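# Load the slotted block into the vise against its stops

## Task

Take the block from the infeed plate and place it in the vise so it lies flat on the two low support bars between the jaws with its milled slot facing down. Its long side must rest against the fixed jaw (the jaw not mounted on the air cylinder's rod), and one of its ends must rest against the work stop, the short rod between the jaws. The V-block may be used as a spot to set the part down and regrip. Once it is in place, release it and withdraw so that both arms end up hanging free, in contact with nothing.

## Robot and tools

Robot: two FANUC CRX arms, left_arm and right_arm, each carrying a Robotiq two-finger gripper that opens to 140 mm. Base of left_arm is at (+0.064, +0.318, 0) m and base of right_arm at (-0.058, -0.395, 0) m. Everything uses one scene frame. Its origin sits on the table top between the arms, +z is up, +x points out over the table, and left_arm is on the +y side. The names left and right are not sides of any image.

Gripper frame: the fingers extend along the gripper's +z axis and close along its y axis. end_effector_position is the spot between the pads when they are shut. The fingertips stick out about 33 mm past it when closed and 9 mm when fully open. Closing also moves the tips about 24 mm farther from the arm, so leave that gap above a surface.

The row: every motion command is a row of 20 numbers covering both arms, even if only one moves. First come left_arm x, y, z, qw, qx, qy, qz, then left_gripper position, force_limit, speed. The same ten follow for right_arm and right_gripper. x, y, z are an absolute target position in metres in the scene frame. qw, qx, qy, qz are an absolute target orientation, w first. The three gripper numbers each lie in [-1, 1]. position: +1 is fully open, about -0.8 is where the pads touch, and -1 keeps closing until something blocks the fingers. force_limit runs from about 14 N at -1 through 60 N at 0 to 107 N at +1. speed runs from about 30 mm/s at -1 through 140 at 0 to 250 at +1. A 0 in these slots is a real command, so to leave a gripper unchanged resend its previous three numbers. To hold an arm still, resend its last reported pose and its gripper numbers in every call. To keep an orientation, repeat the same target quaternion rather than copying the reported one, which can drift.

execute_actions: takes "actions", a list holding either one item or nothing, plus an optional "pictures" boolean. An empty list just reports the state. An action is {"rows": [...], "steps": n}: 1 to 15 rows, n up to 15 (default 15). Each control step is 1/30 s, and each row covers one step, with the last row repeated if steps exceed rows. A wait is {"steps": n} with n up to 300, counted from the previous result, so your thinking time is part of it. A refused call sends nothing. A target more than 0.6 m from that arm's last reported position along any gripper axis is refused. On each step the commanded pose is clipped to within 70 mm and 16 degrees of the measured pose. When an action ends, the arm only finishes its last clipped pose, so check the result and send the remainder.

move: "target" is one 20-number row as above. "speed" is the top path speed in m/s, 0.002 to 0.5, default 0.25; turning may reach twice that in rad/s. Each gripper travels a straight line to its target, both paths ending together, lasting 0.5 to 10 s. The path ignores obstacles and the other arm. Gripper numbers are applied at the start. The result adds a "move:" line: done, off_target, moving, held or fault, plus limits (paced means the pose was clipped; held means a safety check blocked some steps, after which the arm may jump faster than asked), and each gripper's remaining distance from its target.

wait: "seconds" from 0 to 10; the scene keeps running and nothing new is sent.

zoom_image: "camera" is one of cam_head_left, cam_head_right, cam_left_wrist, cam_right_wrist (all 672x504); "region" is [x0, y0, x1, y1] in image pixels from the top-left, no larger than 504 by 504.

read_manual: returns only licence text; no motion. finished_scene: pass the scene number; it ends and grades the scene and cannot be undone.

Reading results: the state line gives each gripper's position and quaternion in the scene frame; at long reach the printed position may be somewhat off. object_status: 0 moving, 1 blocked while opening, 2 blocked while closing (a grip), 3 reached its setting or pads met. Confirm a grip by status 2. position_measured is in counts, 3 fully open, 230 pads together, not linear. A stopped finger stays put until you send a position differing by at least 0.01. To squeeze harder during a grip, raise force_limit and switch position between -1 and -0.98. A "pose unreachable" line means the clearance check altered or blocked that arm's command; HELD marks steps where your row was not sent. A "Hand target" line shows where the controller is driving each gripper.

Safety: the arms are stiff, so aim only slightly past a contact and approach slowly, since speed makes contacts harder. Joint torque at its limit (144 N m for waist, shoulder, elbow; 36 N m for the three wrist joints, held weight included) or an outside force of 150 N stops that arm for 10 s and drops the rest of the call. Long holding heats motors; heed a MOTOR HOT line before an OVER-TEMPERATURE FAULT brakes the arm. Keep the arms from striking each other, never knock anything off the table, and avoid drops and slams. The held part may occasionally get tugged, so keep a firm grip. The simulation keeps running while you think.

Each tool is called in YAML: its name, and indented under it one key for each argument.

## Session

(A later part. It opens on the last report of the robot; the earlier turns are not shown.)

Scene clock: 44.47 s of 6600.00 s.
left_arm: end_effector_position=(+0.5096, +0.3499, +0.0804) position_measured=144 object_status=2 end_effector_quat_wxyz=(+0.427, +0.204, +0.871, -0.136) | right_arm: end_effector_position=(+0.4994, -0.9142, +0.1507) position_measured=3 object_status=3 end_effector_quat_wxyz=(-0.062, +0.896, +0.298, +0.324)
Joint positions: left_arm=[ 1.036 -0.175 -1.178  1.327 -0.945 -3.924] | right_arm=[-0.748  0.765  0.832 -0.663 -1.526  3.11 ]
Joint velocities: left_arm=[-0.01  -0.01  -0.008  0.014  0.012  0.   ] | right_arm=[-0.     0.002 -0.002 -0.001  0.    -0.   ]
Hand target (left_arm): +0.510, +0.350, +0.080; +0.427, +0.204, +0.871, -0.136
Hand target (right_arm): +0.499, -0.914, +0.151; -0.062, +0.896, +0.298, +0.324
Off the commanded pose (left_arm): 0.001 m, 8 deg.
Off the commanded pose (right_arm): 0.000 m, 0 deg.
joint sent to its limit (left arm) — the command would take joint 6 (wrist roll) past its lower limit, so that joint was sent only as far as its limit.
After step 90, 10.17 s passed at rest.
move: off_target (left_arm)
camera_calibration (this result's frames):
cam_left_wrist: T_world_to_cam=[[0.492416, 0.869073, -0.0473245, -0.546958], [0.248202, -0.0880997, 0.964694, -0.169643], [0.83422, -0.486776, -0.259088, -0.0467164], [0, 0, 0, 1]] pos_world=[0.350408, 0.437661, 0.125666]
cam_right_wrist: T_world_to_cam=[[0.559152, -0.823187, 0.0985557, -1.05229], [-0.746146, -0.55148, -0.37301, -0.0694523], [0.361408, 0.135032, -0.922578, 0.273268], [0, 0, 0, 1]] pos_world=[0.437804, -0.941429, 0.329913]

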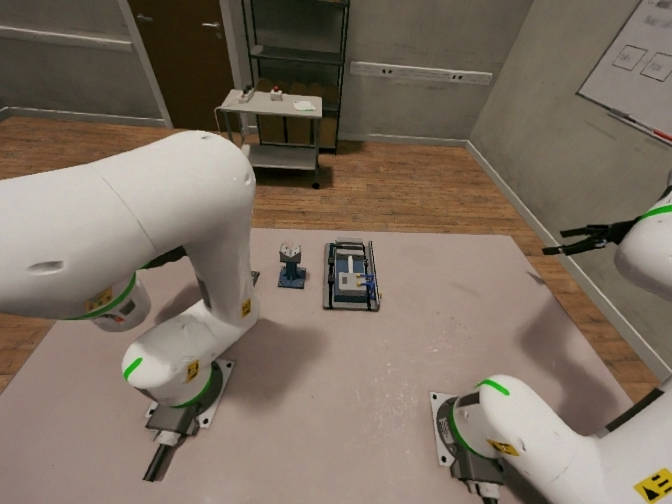

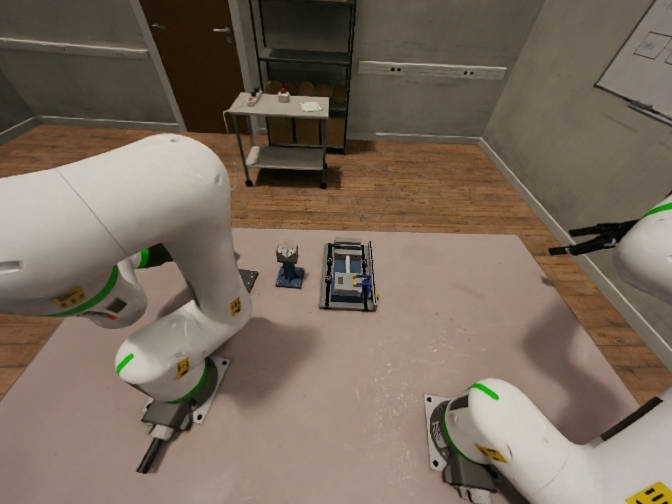

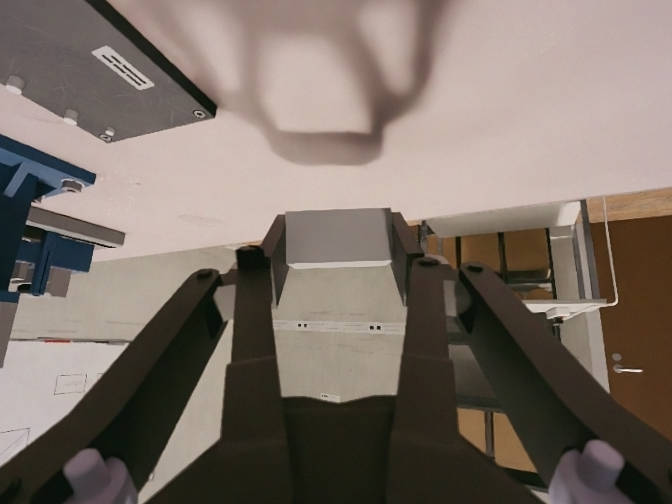

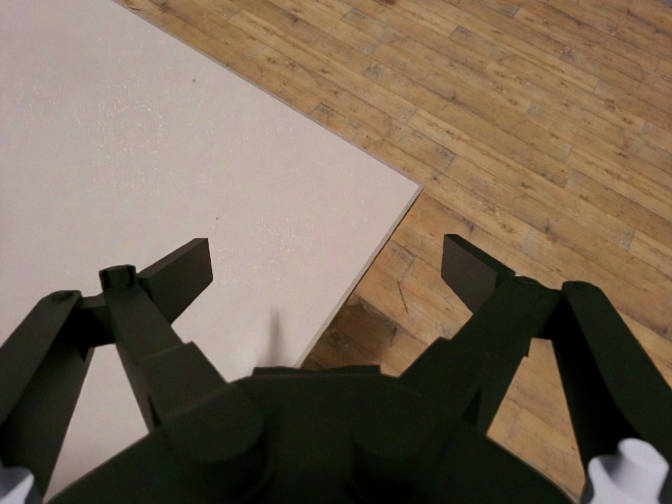

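move:
  target: [0.42,0.2,0.28,0,-0.174,0.985,0,-1,0.3,0,0.4994,-0.9142,0.1507,-0.062,0.896,0.298,0.324,1,0,0]
  speed: 0.35

move:
  target: [0.26,0.08,0.12,0.3536,-0.612,0.612,0.3536,-1,0.3,0,0.4994,-0.9142,0.1507,-0.062,0.896,0.298,0.324,1,0,0]

Scene clock: 52.47 s of 6600.00 s.
left_arm: end_effector_position=(+0.4210, +0.2011, +0.2806) position_measured=144 object_status=2 end_effector_quat_wxyz=(+0.003, -0.174, +0.985, +0.001) | right_arm: end_effector_position=(+0.4994, -0.9142, +0.1507) position_measured=3 object_status=3 end_effector_quat_wxyz=(-0.062, +0.896, +0.298, +0.324)
Joint positions: left_arm=[ 0.227 -0.188 -0.072 -0.002 -1.681 -1.255] | right_arm=[-0.748  0.765  0.832 -0.663 -1.526  3.11 ]
Joint velocities: left_arm=[-0.001  0.001  0.    -0.     0.001  0.001] | right_arm=[-0.    -0.001  0.001 -0.001 -0.     0.   ]
Hand target (left_arm): +0.421, +0.201, +0.281; +0.003, -0.174, +0.985, +0.001
Hand target (right_arm): +0.499, -0.914, +0.151; -0.062, +0.896, +0.298, +0.324
Off the commanded pose (left_arm): 0.002 m, 0 deg.
Off the commanded pose (right_arm): 0.000 m, 0 deg.
After step 90, 2.67 s passed at rest.
move: done
camera_calibration (this result's frames):
cam_left_wrist: T_world_to_cam=[[-0.317919, 0.948069, -0.00965438, -0.049882], [0.877265, 0.298008, 0.376293, -0.531287], [0.359629, 0.111161, -0.92645, 0.273494], [0, 0, 0, 1]] pos_world=[0.351865, 0.175217, 0.452817]
cam_right_wrist: T_world_to_cam=[[0.559151, -0.823187, 0.0985555, -1.05229], [-0.746146, -0.55148, -0.37301, -0.0694523], [0.361408, 0.135032, -0.922578, 0.273268], [0, 0, 0, 1]] pos_world=[0.437804, -0.941429, 0.329913]

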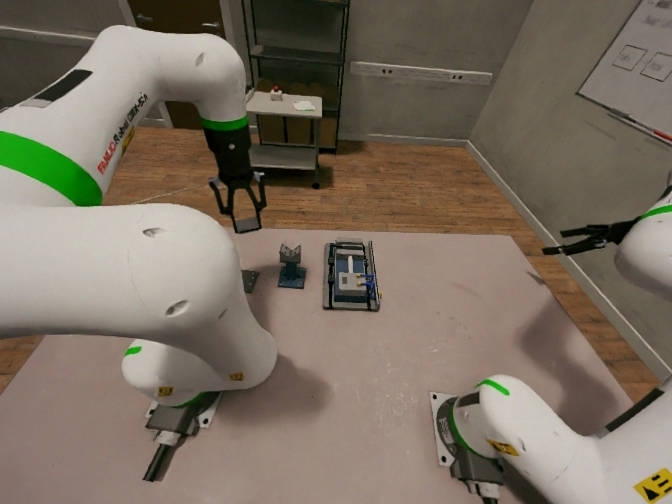

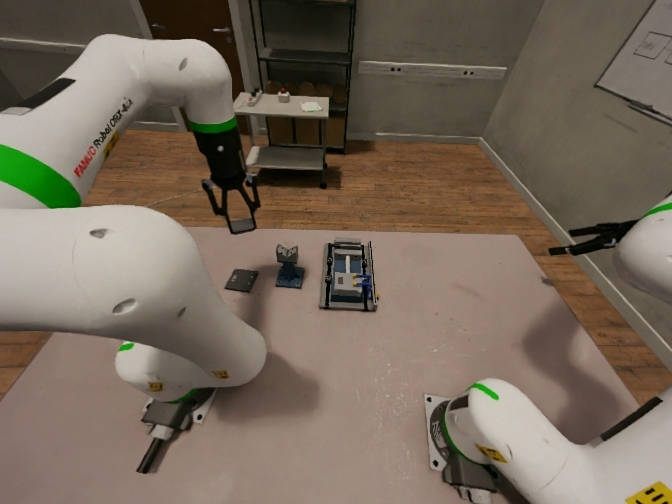

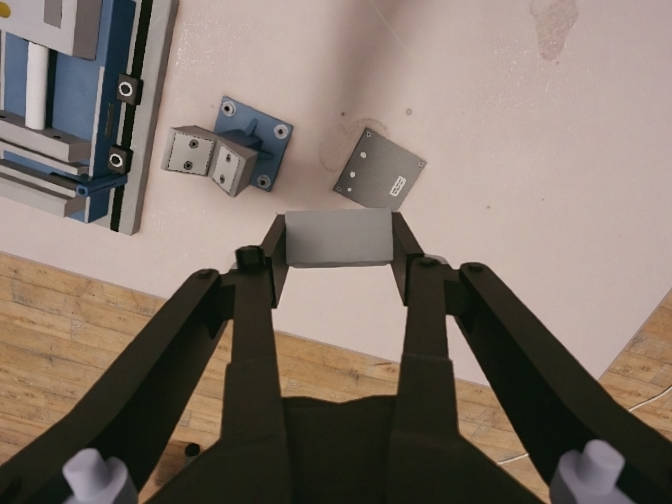

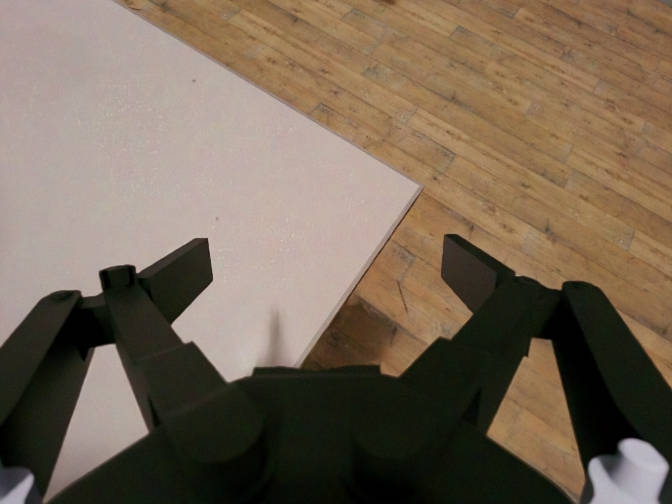

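Scene clock: 55.97 s of 6600.00 s.
left_arm: end_effector_position=(+0.2605, +0.0804, +0.1205) position_measured=144 object_status=2 end_effector_quat_wxyz=(-0.355, +0.612, -0.613, -0.352) | right_arm: end_effector_position=(+0.4994, -0.9142, +0.1507) position_measured=3 object_status=3 end_effector_quat_wxyz=(-0.062, +0.896, +0.298, +0.324)
Joint positions: left_arm=[-0.841  0.527  0.094 -0.528 -2.051  1.017] | right_arm=[-0.748  0.765  0.832 -0.663 -1.526  3.11 ]
Joint velocities: left_arm=[-0.     0.002 -0.    -0.     0.     0.   ] | right_arm=[ 0.     0.     0.     0.001  0.    -0.   ]
Hand target (left_arm): +0.260, +0.080, +0.121; -0.355, +0.612, -0.613, -0.352
Hand target (right_arm): +0.499, -0.914, +0.151; -0.062, +0.896, +0.298, +0.324
Off the commanded pose (left_arm): 0.001 m, 0 deg.
Off the commanded pose (right_arm): 0.000 m, 0 deg.
move: done
camera_calibration (this result's frames):
cam_left_wrist: T_world_to_cam=[[-0.999539, 0.0257397, 0.0161161, 0.260598], [0.0196578, 0.143882, 0.9894, -0.132395], [0.023148, 0.98926, -0.144321, 0.119161], [0, 0, 0, 1]] pos_world=[0.260322, -0.10554, 0.143989]
cam_right_wrist: T_world_to_cam=[[0.559152, -0.823187, 0.0985556, -1.05229], [-0.746146, -0.55148, -0.37301, -0.0694525], [0.361408, 0.135032, -0.922578, 0.273268], [0, 0, 0, 1]] pos_world=[0.437804, -0.941429, 0.329913]

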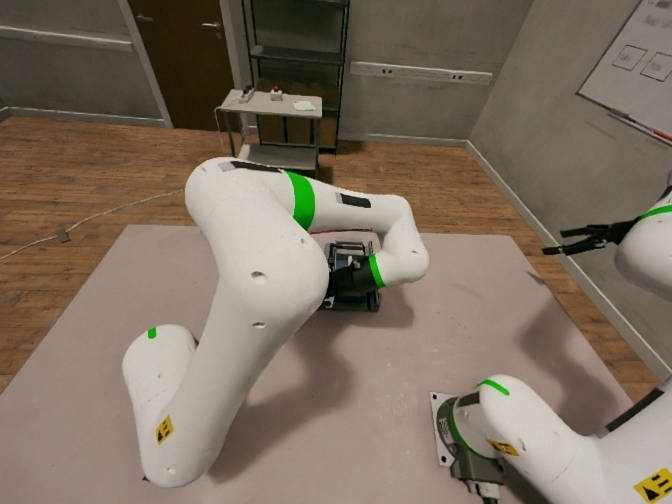

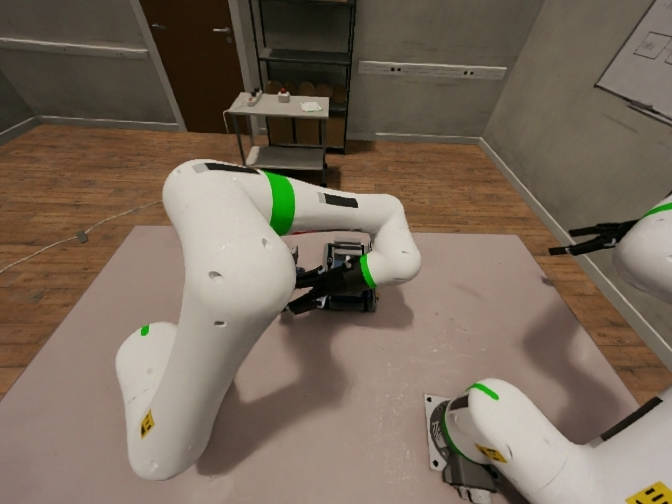

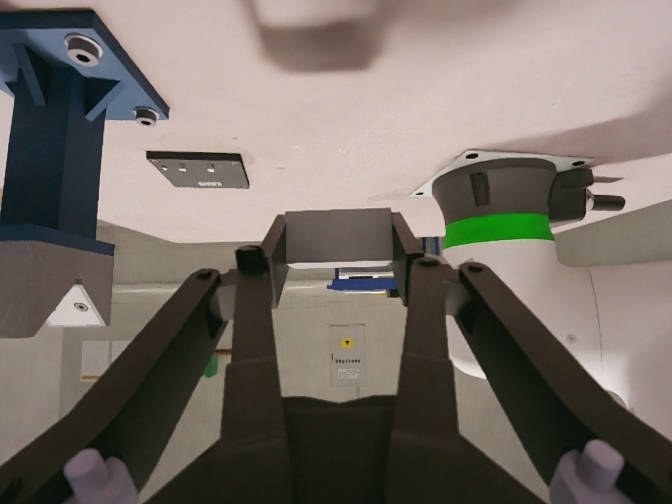

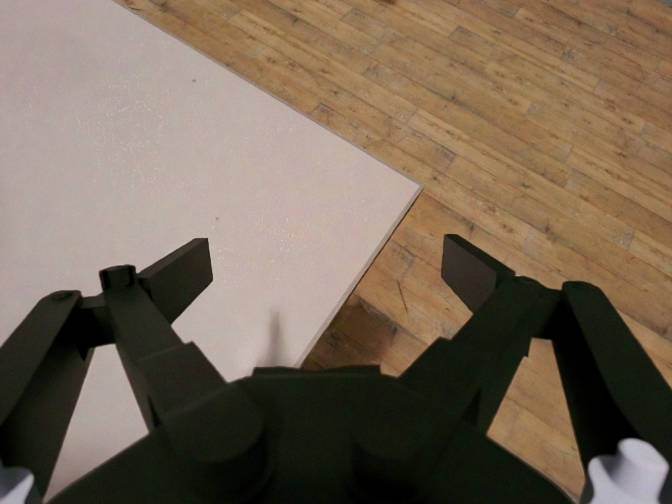

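move:
  target: [0.22,0.08,0.045,0.3536,-0.612,0.612,0.3536,-1,0.3,0,0.4994,-0.9142,0.1507,-0.062,0.896,0.298,0.324,1,0,0]
  speed: 0.15

move:
  target: [0.22,0.08,0.031,0.3536,-0.612,0.612,0.3536,-1,0.3,0,0.4994,-0.9142,0.1507,-0.062,0.896,0.298,0.324,1,0,0]
  speed: 0.015

Scene clock: 60.73 s of 6600.00 s.
left_arm: end_effector_position=(+0.2200, +0.0800, +0.0451) position_measured=144 object_status=2 end_effector_quat_wxyz=(-0.354, +0.612, -0.612, -0.354) | right_arm: end_effector_position=(+0.4994, -0.9142, +0.1507) position_measured=3 object_status=3 end_effector_quat_wxyz=(-0.062, +0.896, +0.298, +0.324)
Joint positions: left_arm=[-0.893  0.622  0.002 -0.443 -1.911  1.156] | right_arm=[-0.748  0.765  0.832 -0.663 -1.526  3.11 ]
Joint velocities: left_arm=[-0.     0.001 -0.001  0.    -0.002  0.   ] | right_arm=[-0.    -0.001  0.     0.    -0.001 -0.   ]
Hand target (left_arm): +0.220, +0.080, +0.045; -0.354, +0.612, -0.612, -0.354
Hand target (right_arm): +0.499, -0.914, +0.151; -0.062, +0.896, +0.298, +0.324
Off the commanded pose (left_arm): 0.000 m, 0 deg.
Off the commanded pose (right_arm): 0.000 m, 0 deg.
After step 90, 0.87 s passed at rest.
move: done
camera_calibration (this result's frames):
cam_left_wrist: T_world_to_cam=[[-0.99958, 0.0221248, 0.0186946, 0.221518], [0.0216595, 0.142406, 0.989571, -0.0572137], [0.0192319, 0.989561, -0.142826, 0.110322], [0, 0, 0, 1]] pos_world=[0.220543, -0.105924, 0.0682327]
cam_right_wrist: T_world_to_cam=[[0.559151, -0.823187, 0.0985556, -1.05229], [-0.746146, -0.55148, -0.37301, -0.0694523], [0.361408, 0.135032, -0.922578, 0.273268], [0, 0, 0, 1]] pos_world=[0.437804, -0.941429, 0.329913]

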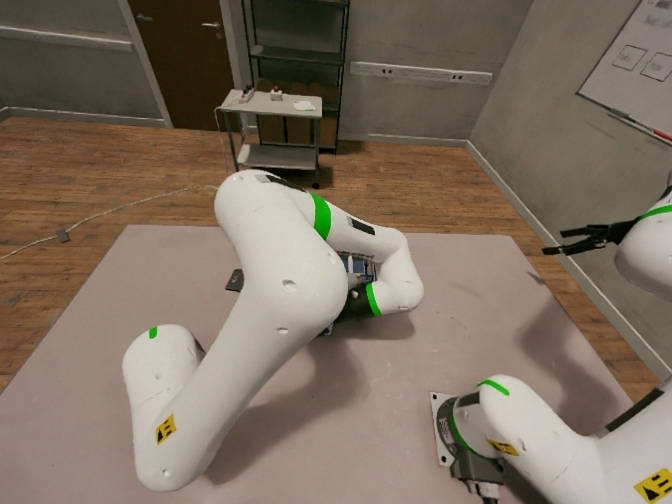

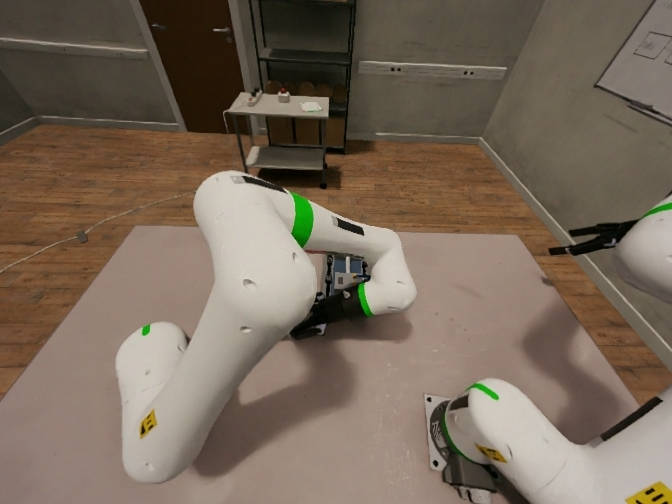

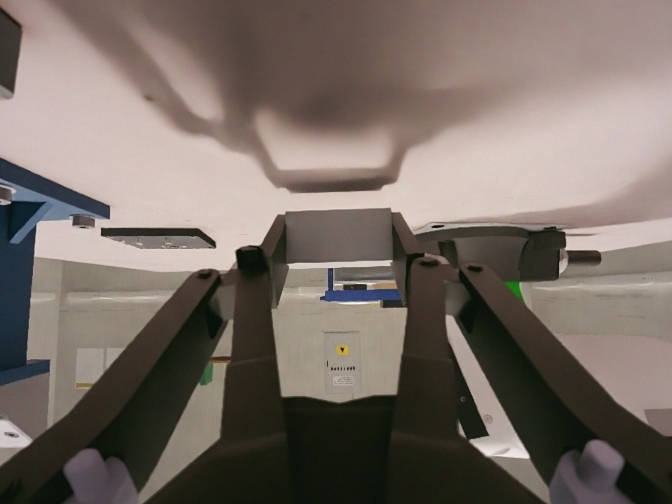

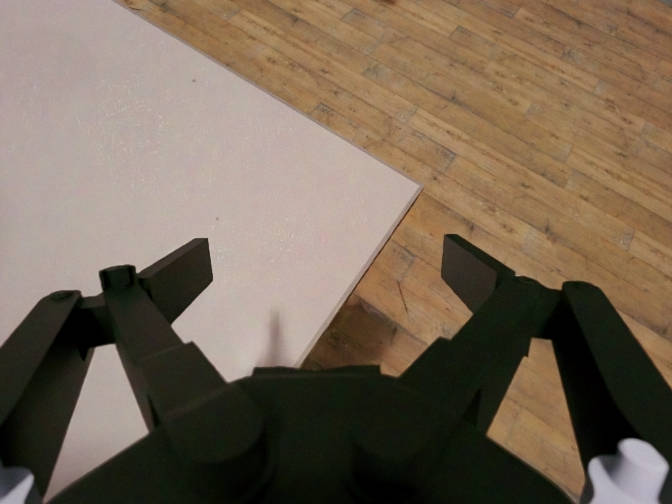

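Scene clock: 61.90 s of 6600.00 s.
left_arm: end_effector_position=(+0.2200, +0.0800, +0.0310) position_measured=144 object_status=2 end_effector_quat_wxyz=(-0.354, +0.612, -0.612, -0.354) | right_arm: end_effector_position=(+0.4994, -0.9142, +0.1507) position_measured=3 object_status=3 end_effector_quat_wxyz=(-0.062, +0.896, +0.298, +0.324)
Joint positions: left_arm=[-0.892  0.646 -0.001 -0.44  -1.886  1.168] | right_arm=[-0.748  0.765  0.832 -0.663 -1.526  3.11 ]
Joint velocities: left_arm=[ 0.     0.001 -0.     0.    -0.001 -0.   ] | right_arm=[ 0.     0.    -0.001 -0.    -0.001  0.   ]
Hand target (left_arm): +0.220, +0.080, +0.031; -0.354, +0.612, -0.612, -0.354
Hand target (right_arm): +0.499, -0.914, +0.151; -0.062, +0.896, +0.298, +0.324
Off the commanded pose (left_arm): 0.000 m, 0 deg.
Off the commanded pose (right_arm): 0.000 m, 0 deg.
move: done
camera_calibration (this result's frames):
cam_left_wrist: T_world_to_cam=[[-0.99958, 0.0222083, 0.0185983, 0.221802], [0.0215707, 0.142133, 0.989612, -0.0432697], [0.0193341, 0.989598, -0.142553, 0.108306], [0, 0, 0, 1]] pos_world=[0.220548, -0.105955, 0.0541344]
cam_right_wrist: T_world_to_cam=[[0.559151, -0.823187, 0.0985556, -1.05229], [-0.746146, -0.55148, -0.37301, -0.0694522], [0.361408, 0.135032, -0.922578, 0.273268], [0, 0, 0, 1]] pos_world=[0.437804, -0.941429, 0.329913]

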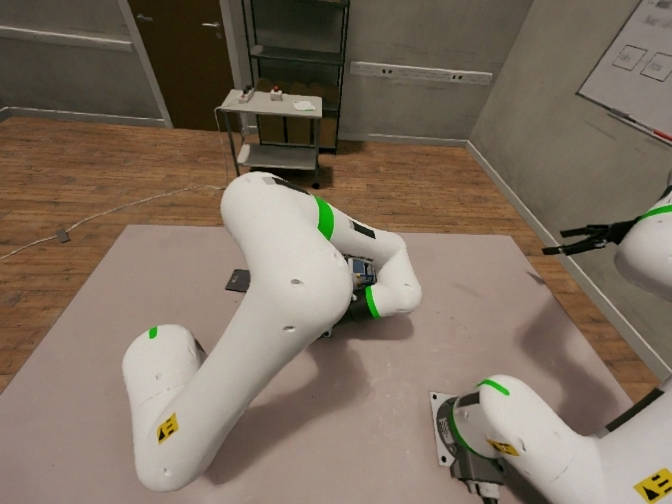

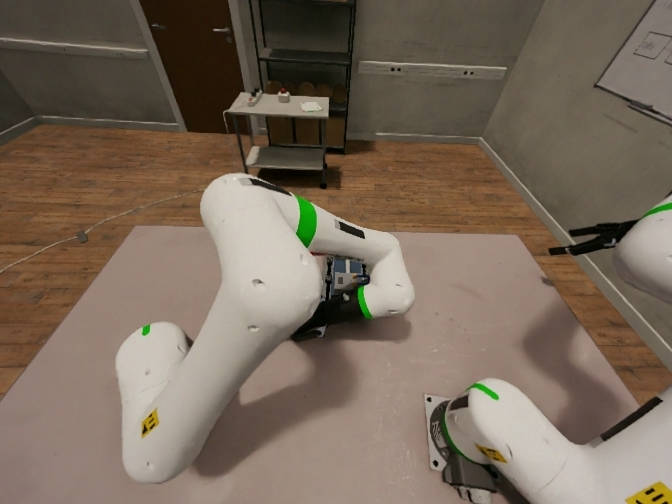

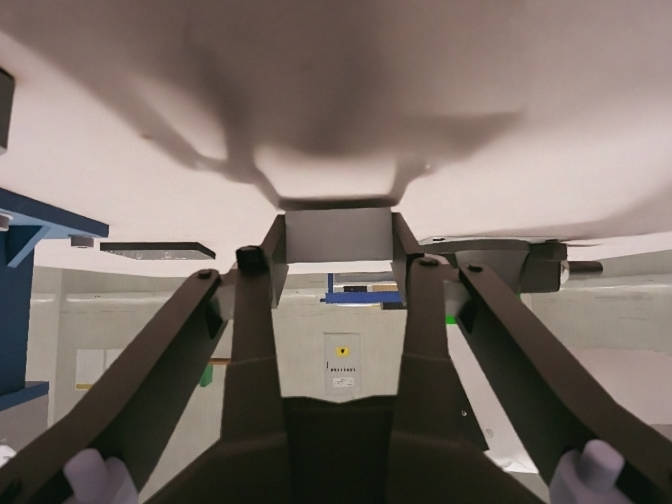

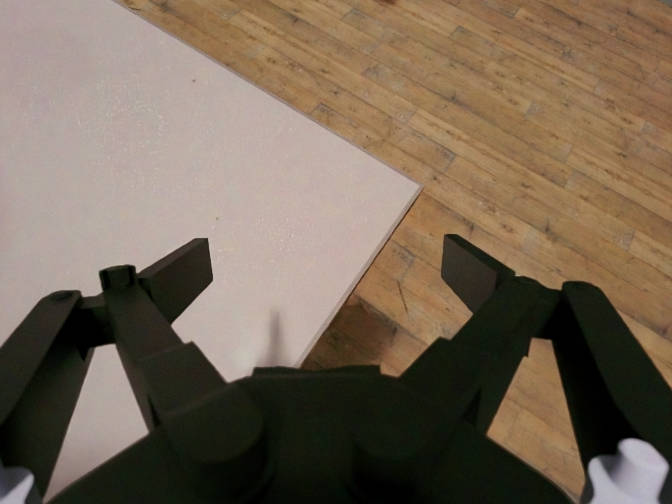

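move:
  target: [0.22,0.08,0.029,0.3536,-0.612,0.612,0.3536,0.1,0.3,-0.6,0.4994,-0.9142,0.1507,-0.062,0.896,0.298,0.324,1,0,0]
  speed: 0.015

move:
  target: [0.22,0.08,0.1,0.183,-0.683,0.683,0.183,0.1,0.3,0,0.4994,-0.9142,0.1507,-0.062,0.896,0.298,0.324,1,0,0]

move:
  target: [0.22,0.098,0.085,0,0,1,0,0.1,0.3,0,0.4994,-0.9142,0.1507,-0.062,0.896,0.298,0.324,1,0,0]
  speed: 0.4

Scene clock: 67.43 s of 6600.00 s.
left_arm: end_effector_position=(+0.2200, +0.0800, +0.0290) position_measured=117 object_status=3 end_effector_quat_wxyz=(-0.354, +0.612, -0.612, -0.354) | right_arm: end_effector_position=(+0.4994, -0.9142, +0.1507) position_measured=3 object_status=3 end_effector_quat_wxyz=(-0.062, +0.896, +0.298, +0.324)
Joint positions: left_arm=[-0.892  0.649 -0.002 -0.439 -1.883  1.17 ] | right_arm=[-0.748  0.765  0.832 -0.663 -1.526  3.11 ]
Joint velocities: left_arm=[-0.    -0.     0.001 -0.001  0.     0.   ] | right_arm=[ 0.    -0.001 -0.001 -0.001  0.    -0.   ]
Hand target (left_arm): +0.220, +0.080, +0.029; -0.354, +0.612, -0.612, -0.354
Hand target (right_arm): +0.499, -0.914, +0.151; -0.062, +0.896, +0.298, +0.324
Off the commanded pose (left_arm): 0.000 m, 0 deg.
Off the commanded pose (right_arm): 0.000 m, 0 deg.
After step 90, 1.83 s passed at rest.
move: done
camera_calibration (this result's frames):
cam_left_wrist: T_world_to_cam=[[-0.999581, 0.0222043, 0.0185723, 0.221847], [0.0215438, 0.142106, 0.989617, -0.0412598], [0.0193345, 0.989602, -0.142525, 0.108014], [0, 0, 0, 1]] pos_world=[0.220555, -0.105954, 0.052106]
cam_right_wrist: T_world_to_cam=[[0.559151, -0.823188, 0.0985545, -1.05229], [-0.746147, -0.551478, -0.37301, -0.0694508], [0.361408, 0.135033, -0.922578, 0.273269], [0, 0, 0, 1]] pos_world=[0.437804, -0.941429, 0.329913]

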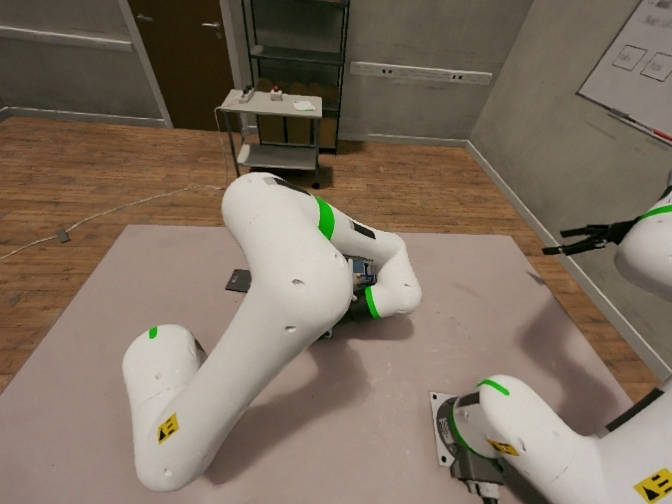

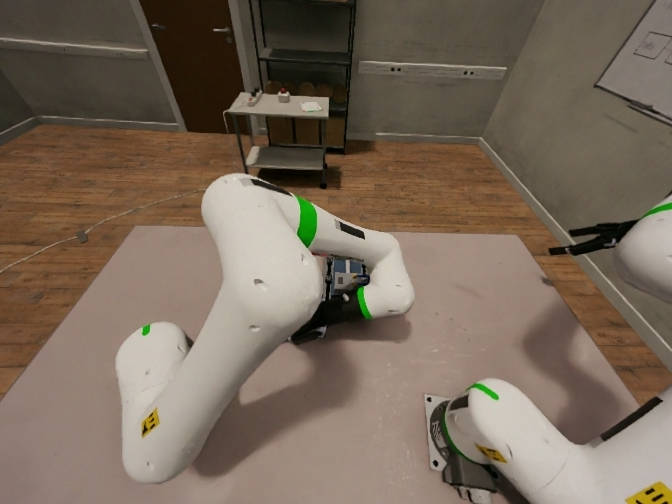

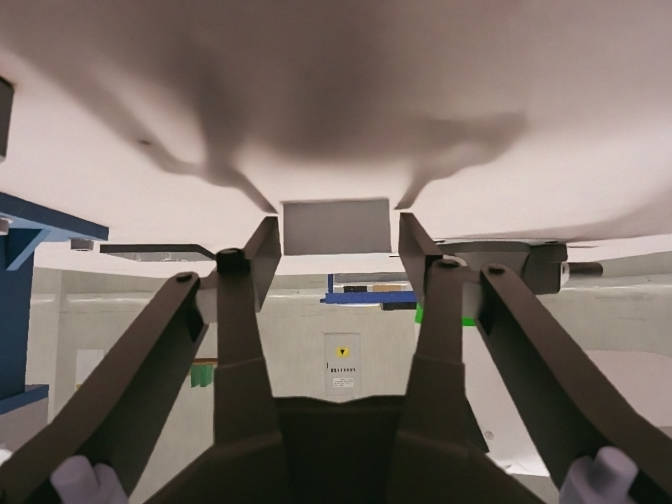

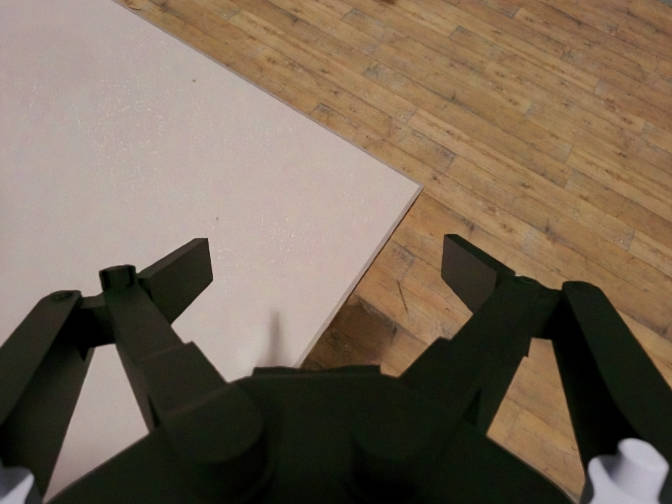

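Scene clock: 68.90 s of 6600.00 s.
left_arm: end_effector_position=(+0.2198, +0.0799, +0.0996) position_measured=117 object_status=3 end_effector_quat_wxyz=(-0.183, +0.683, -0.682, -0.183) | right_arm: end_effector_position=(+0.4994, -0.9142, +0.1507) position_measured=3 object_status=3 end_effector_quat_wxyz=(-0.062, +0.896, +0.298, +0.324)
Joint positions: left_arm=[-0.737  0.091 -0.262 -0.304 -1.649  0.974] | right_arm=[-0.748  0.765  0.832 -0.663 -1.526  3.11 ]
Joint velocities: left_arm=[ 0.001 -0.002  0.     0.     0.001 -0.   ] | right_arm=[ 0.     0.    -0.001  0.001 -0.    -0.   ]
Hand target (left_arm): +0.220, +0.080, +0.100; -0.183, +0.683, -0.682, -0.183
Hand target (right_arm): +0.499, -0.914, +0.151; -0.062, +0.896, +0.298, +0.324
Off the commanded pose (left_arm): 0.000 m, 0 deg.
Off the commanded pose (right_arm): 0.000 m, 0 deg.
move: done
camera_calibration (this result's frames):
cam_left_wrist: T_world_to_cam=[[-0.999622, 0.0269506, 0.0054399, 0.221326], [0.0209397, 0.618049, 0.785861, -0.128701], [0.0178173, 0.785678, -0.618379, 0.182208], [0, 0, 0, 1]] pos_world=[0.220691, -0.0695779, 0.212611]
cam_right_wrist: T_world_to_cam=[[0.559151, -0.823187, 0.0985546, -1.05229], [-0.746147, -0.551479, -0.37301, -0.0694509], [0.361408, 0.135033, -0.922578, 0.273269], [0, 0, 0, 1]] pos_world=[0.437804, -0.941429, 0.329913]

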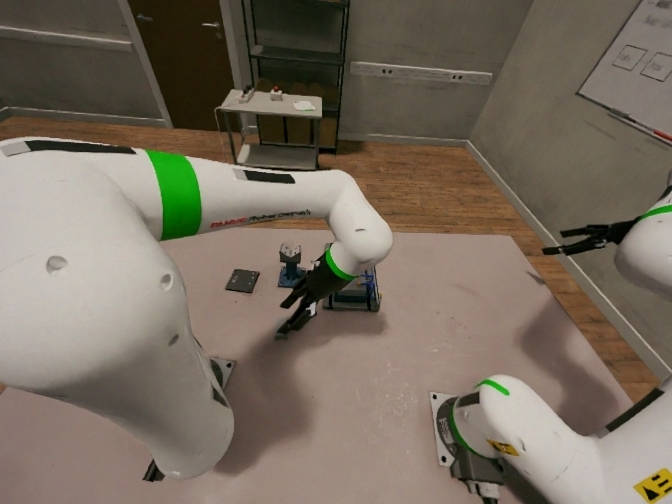

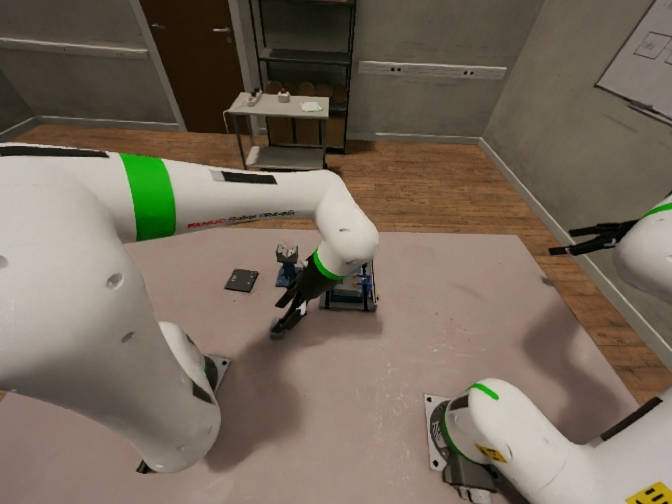

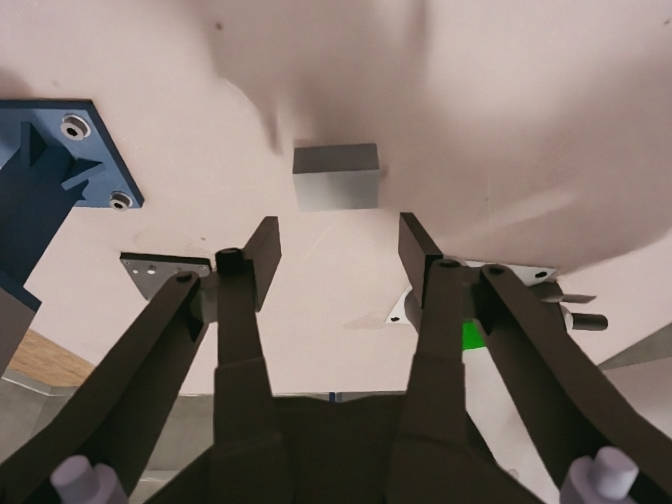

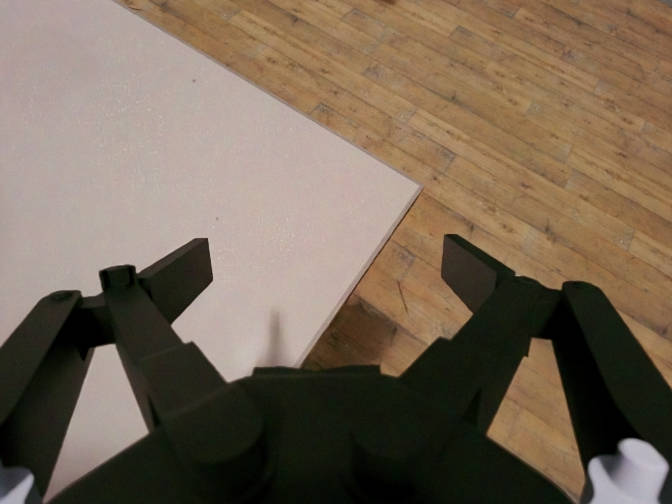

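Scene clock: 71.50 s of 6600.00 s.
left_arm: end_effector_position=(+0.2197, +0.0978, +0.0846) position_measured=117 object_status=3 end_effector_quat_wxyz=(-0.001, -0.001, +1.000, +0.000) | right_arm: end_effector_position=(+0.4994, -0.9142, +0.1507) position_measured=3 object_status=3 end_effector_quat_wxyz=(-0.062, +0.896, +0.298, +0.324)
Joint positions: left_arm=[-0.261 -0.449 -0.715 -0.    -1.306 -1.116] | right_arm=[-0.748  0.765  0.832 -0.663 -1.526  3.11 ]
Joint velocities: left_arm=[ 0.002 -0.     0.     0.001 -0.    -0.002] | right_arm=[-0.     0.    -0.001  0.    -0.    -0.   ]
Hand target (left_arm): +0.220, +0.098, +0.085; -0.001, -0.001, +1.000, +0.000
Hand target (right_arm): +0.499, -0.914, +0.151; -0.062, +0.896, +0.298, +0.324
Off the commanded pose (left_arm): 0.001 m, 0 deg.
Off the commanded pose (right_arm): 0.000 m, 0 deg.
move: done
camera_calibration (this result's frames):
cam_left_wrist: T_world_to_cam=[[0.0259236, 0.999623, -0.00903523, -0.0984494], [0.928803, -0.0207428, 0.369994, -0.229813], [0.369667, -0.0179835, -0.92899, 0.186444], [0, 0, 0, 1]] pos_world=[0.147081, 0.0969983, 0.257344]
cam_right_wrist: T_world_to_cam=[[0.55915, -0.823188, 0.0985546, -1.05229], [-0.746147, -0.551478, -0.37301, -0.0694507], [0.361408, 0.135033, -0.922578, 0.273268], [0, 0, 0, 1]] pos_world=[0.437804, -0.941429, 0.329913]

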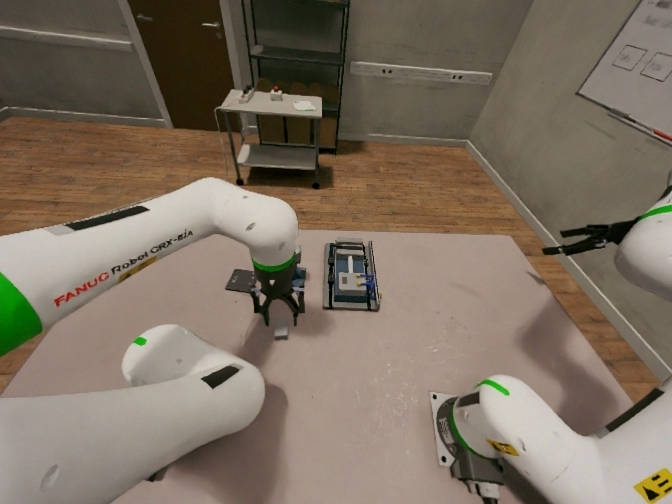

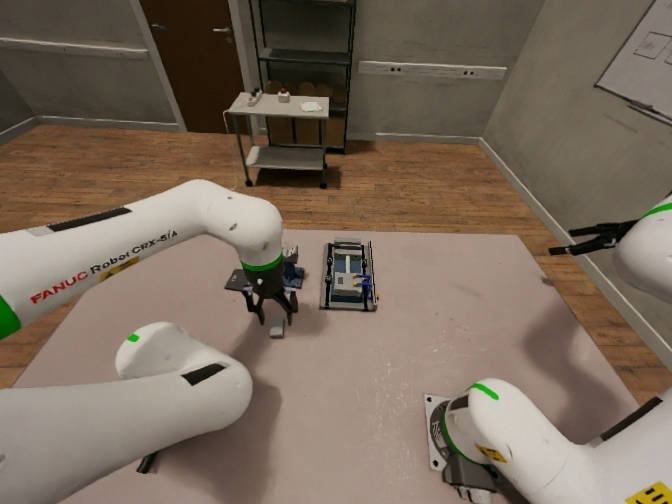

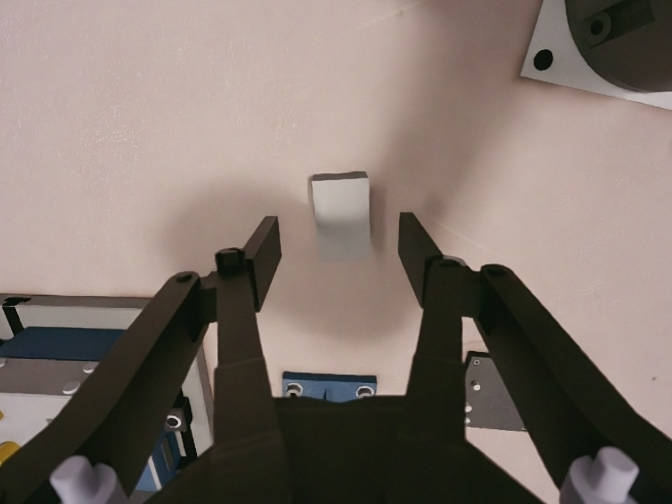

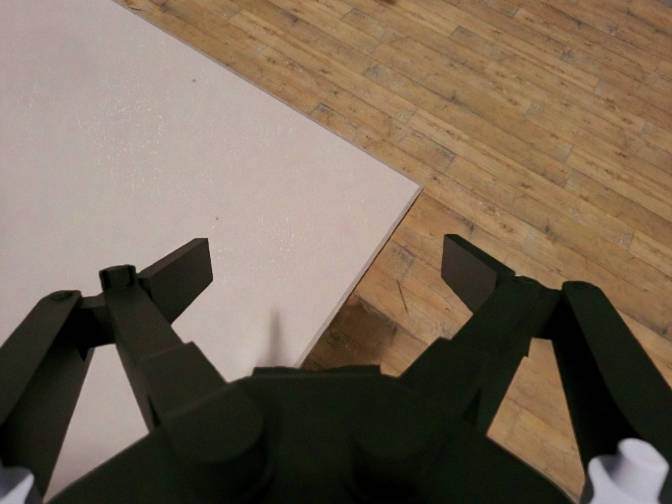

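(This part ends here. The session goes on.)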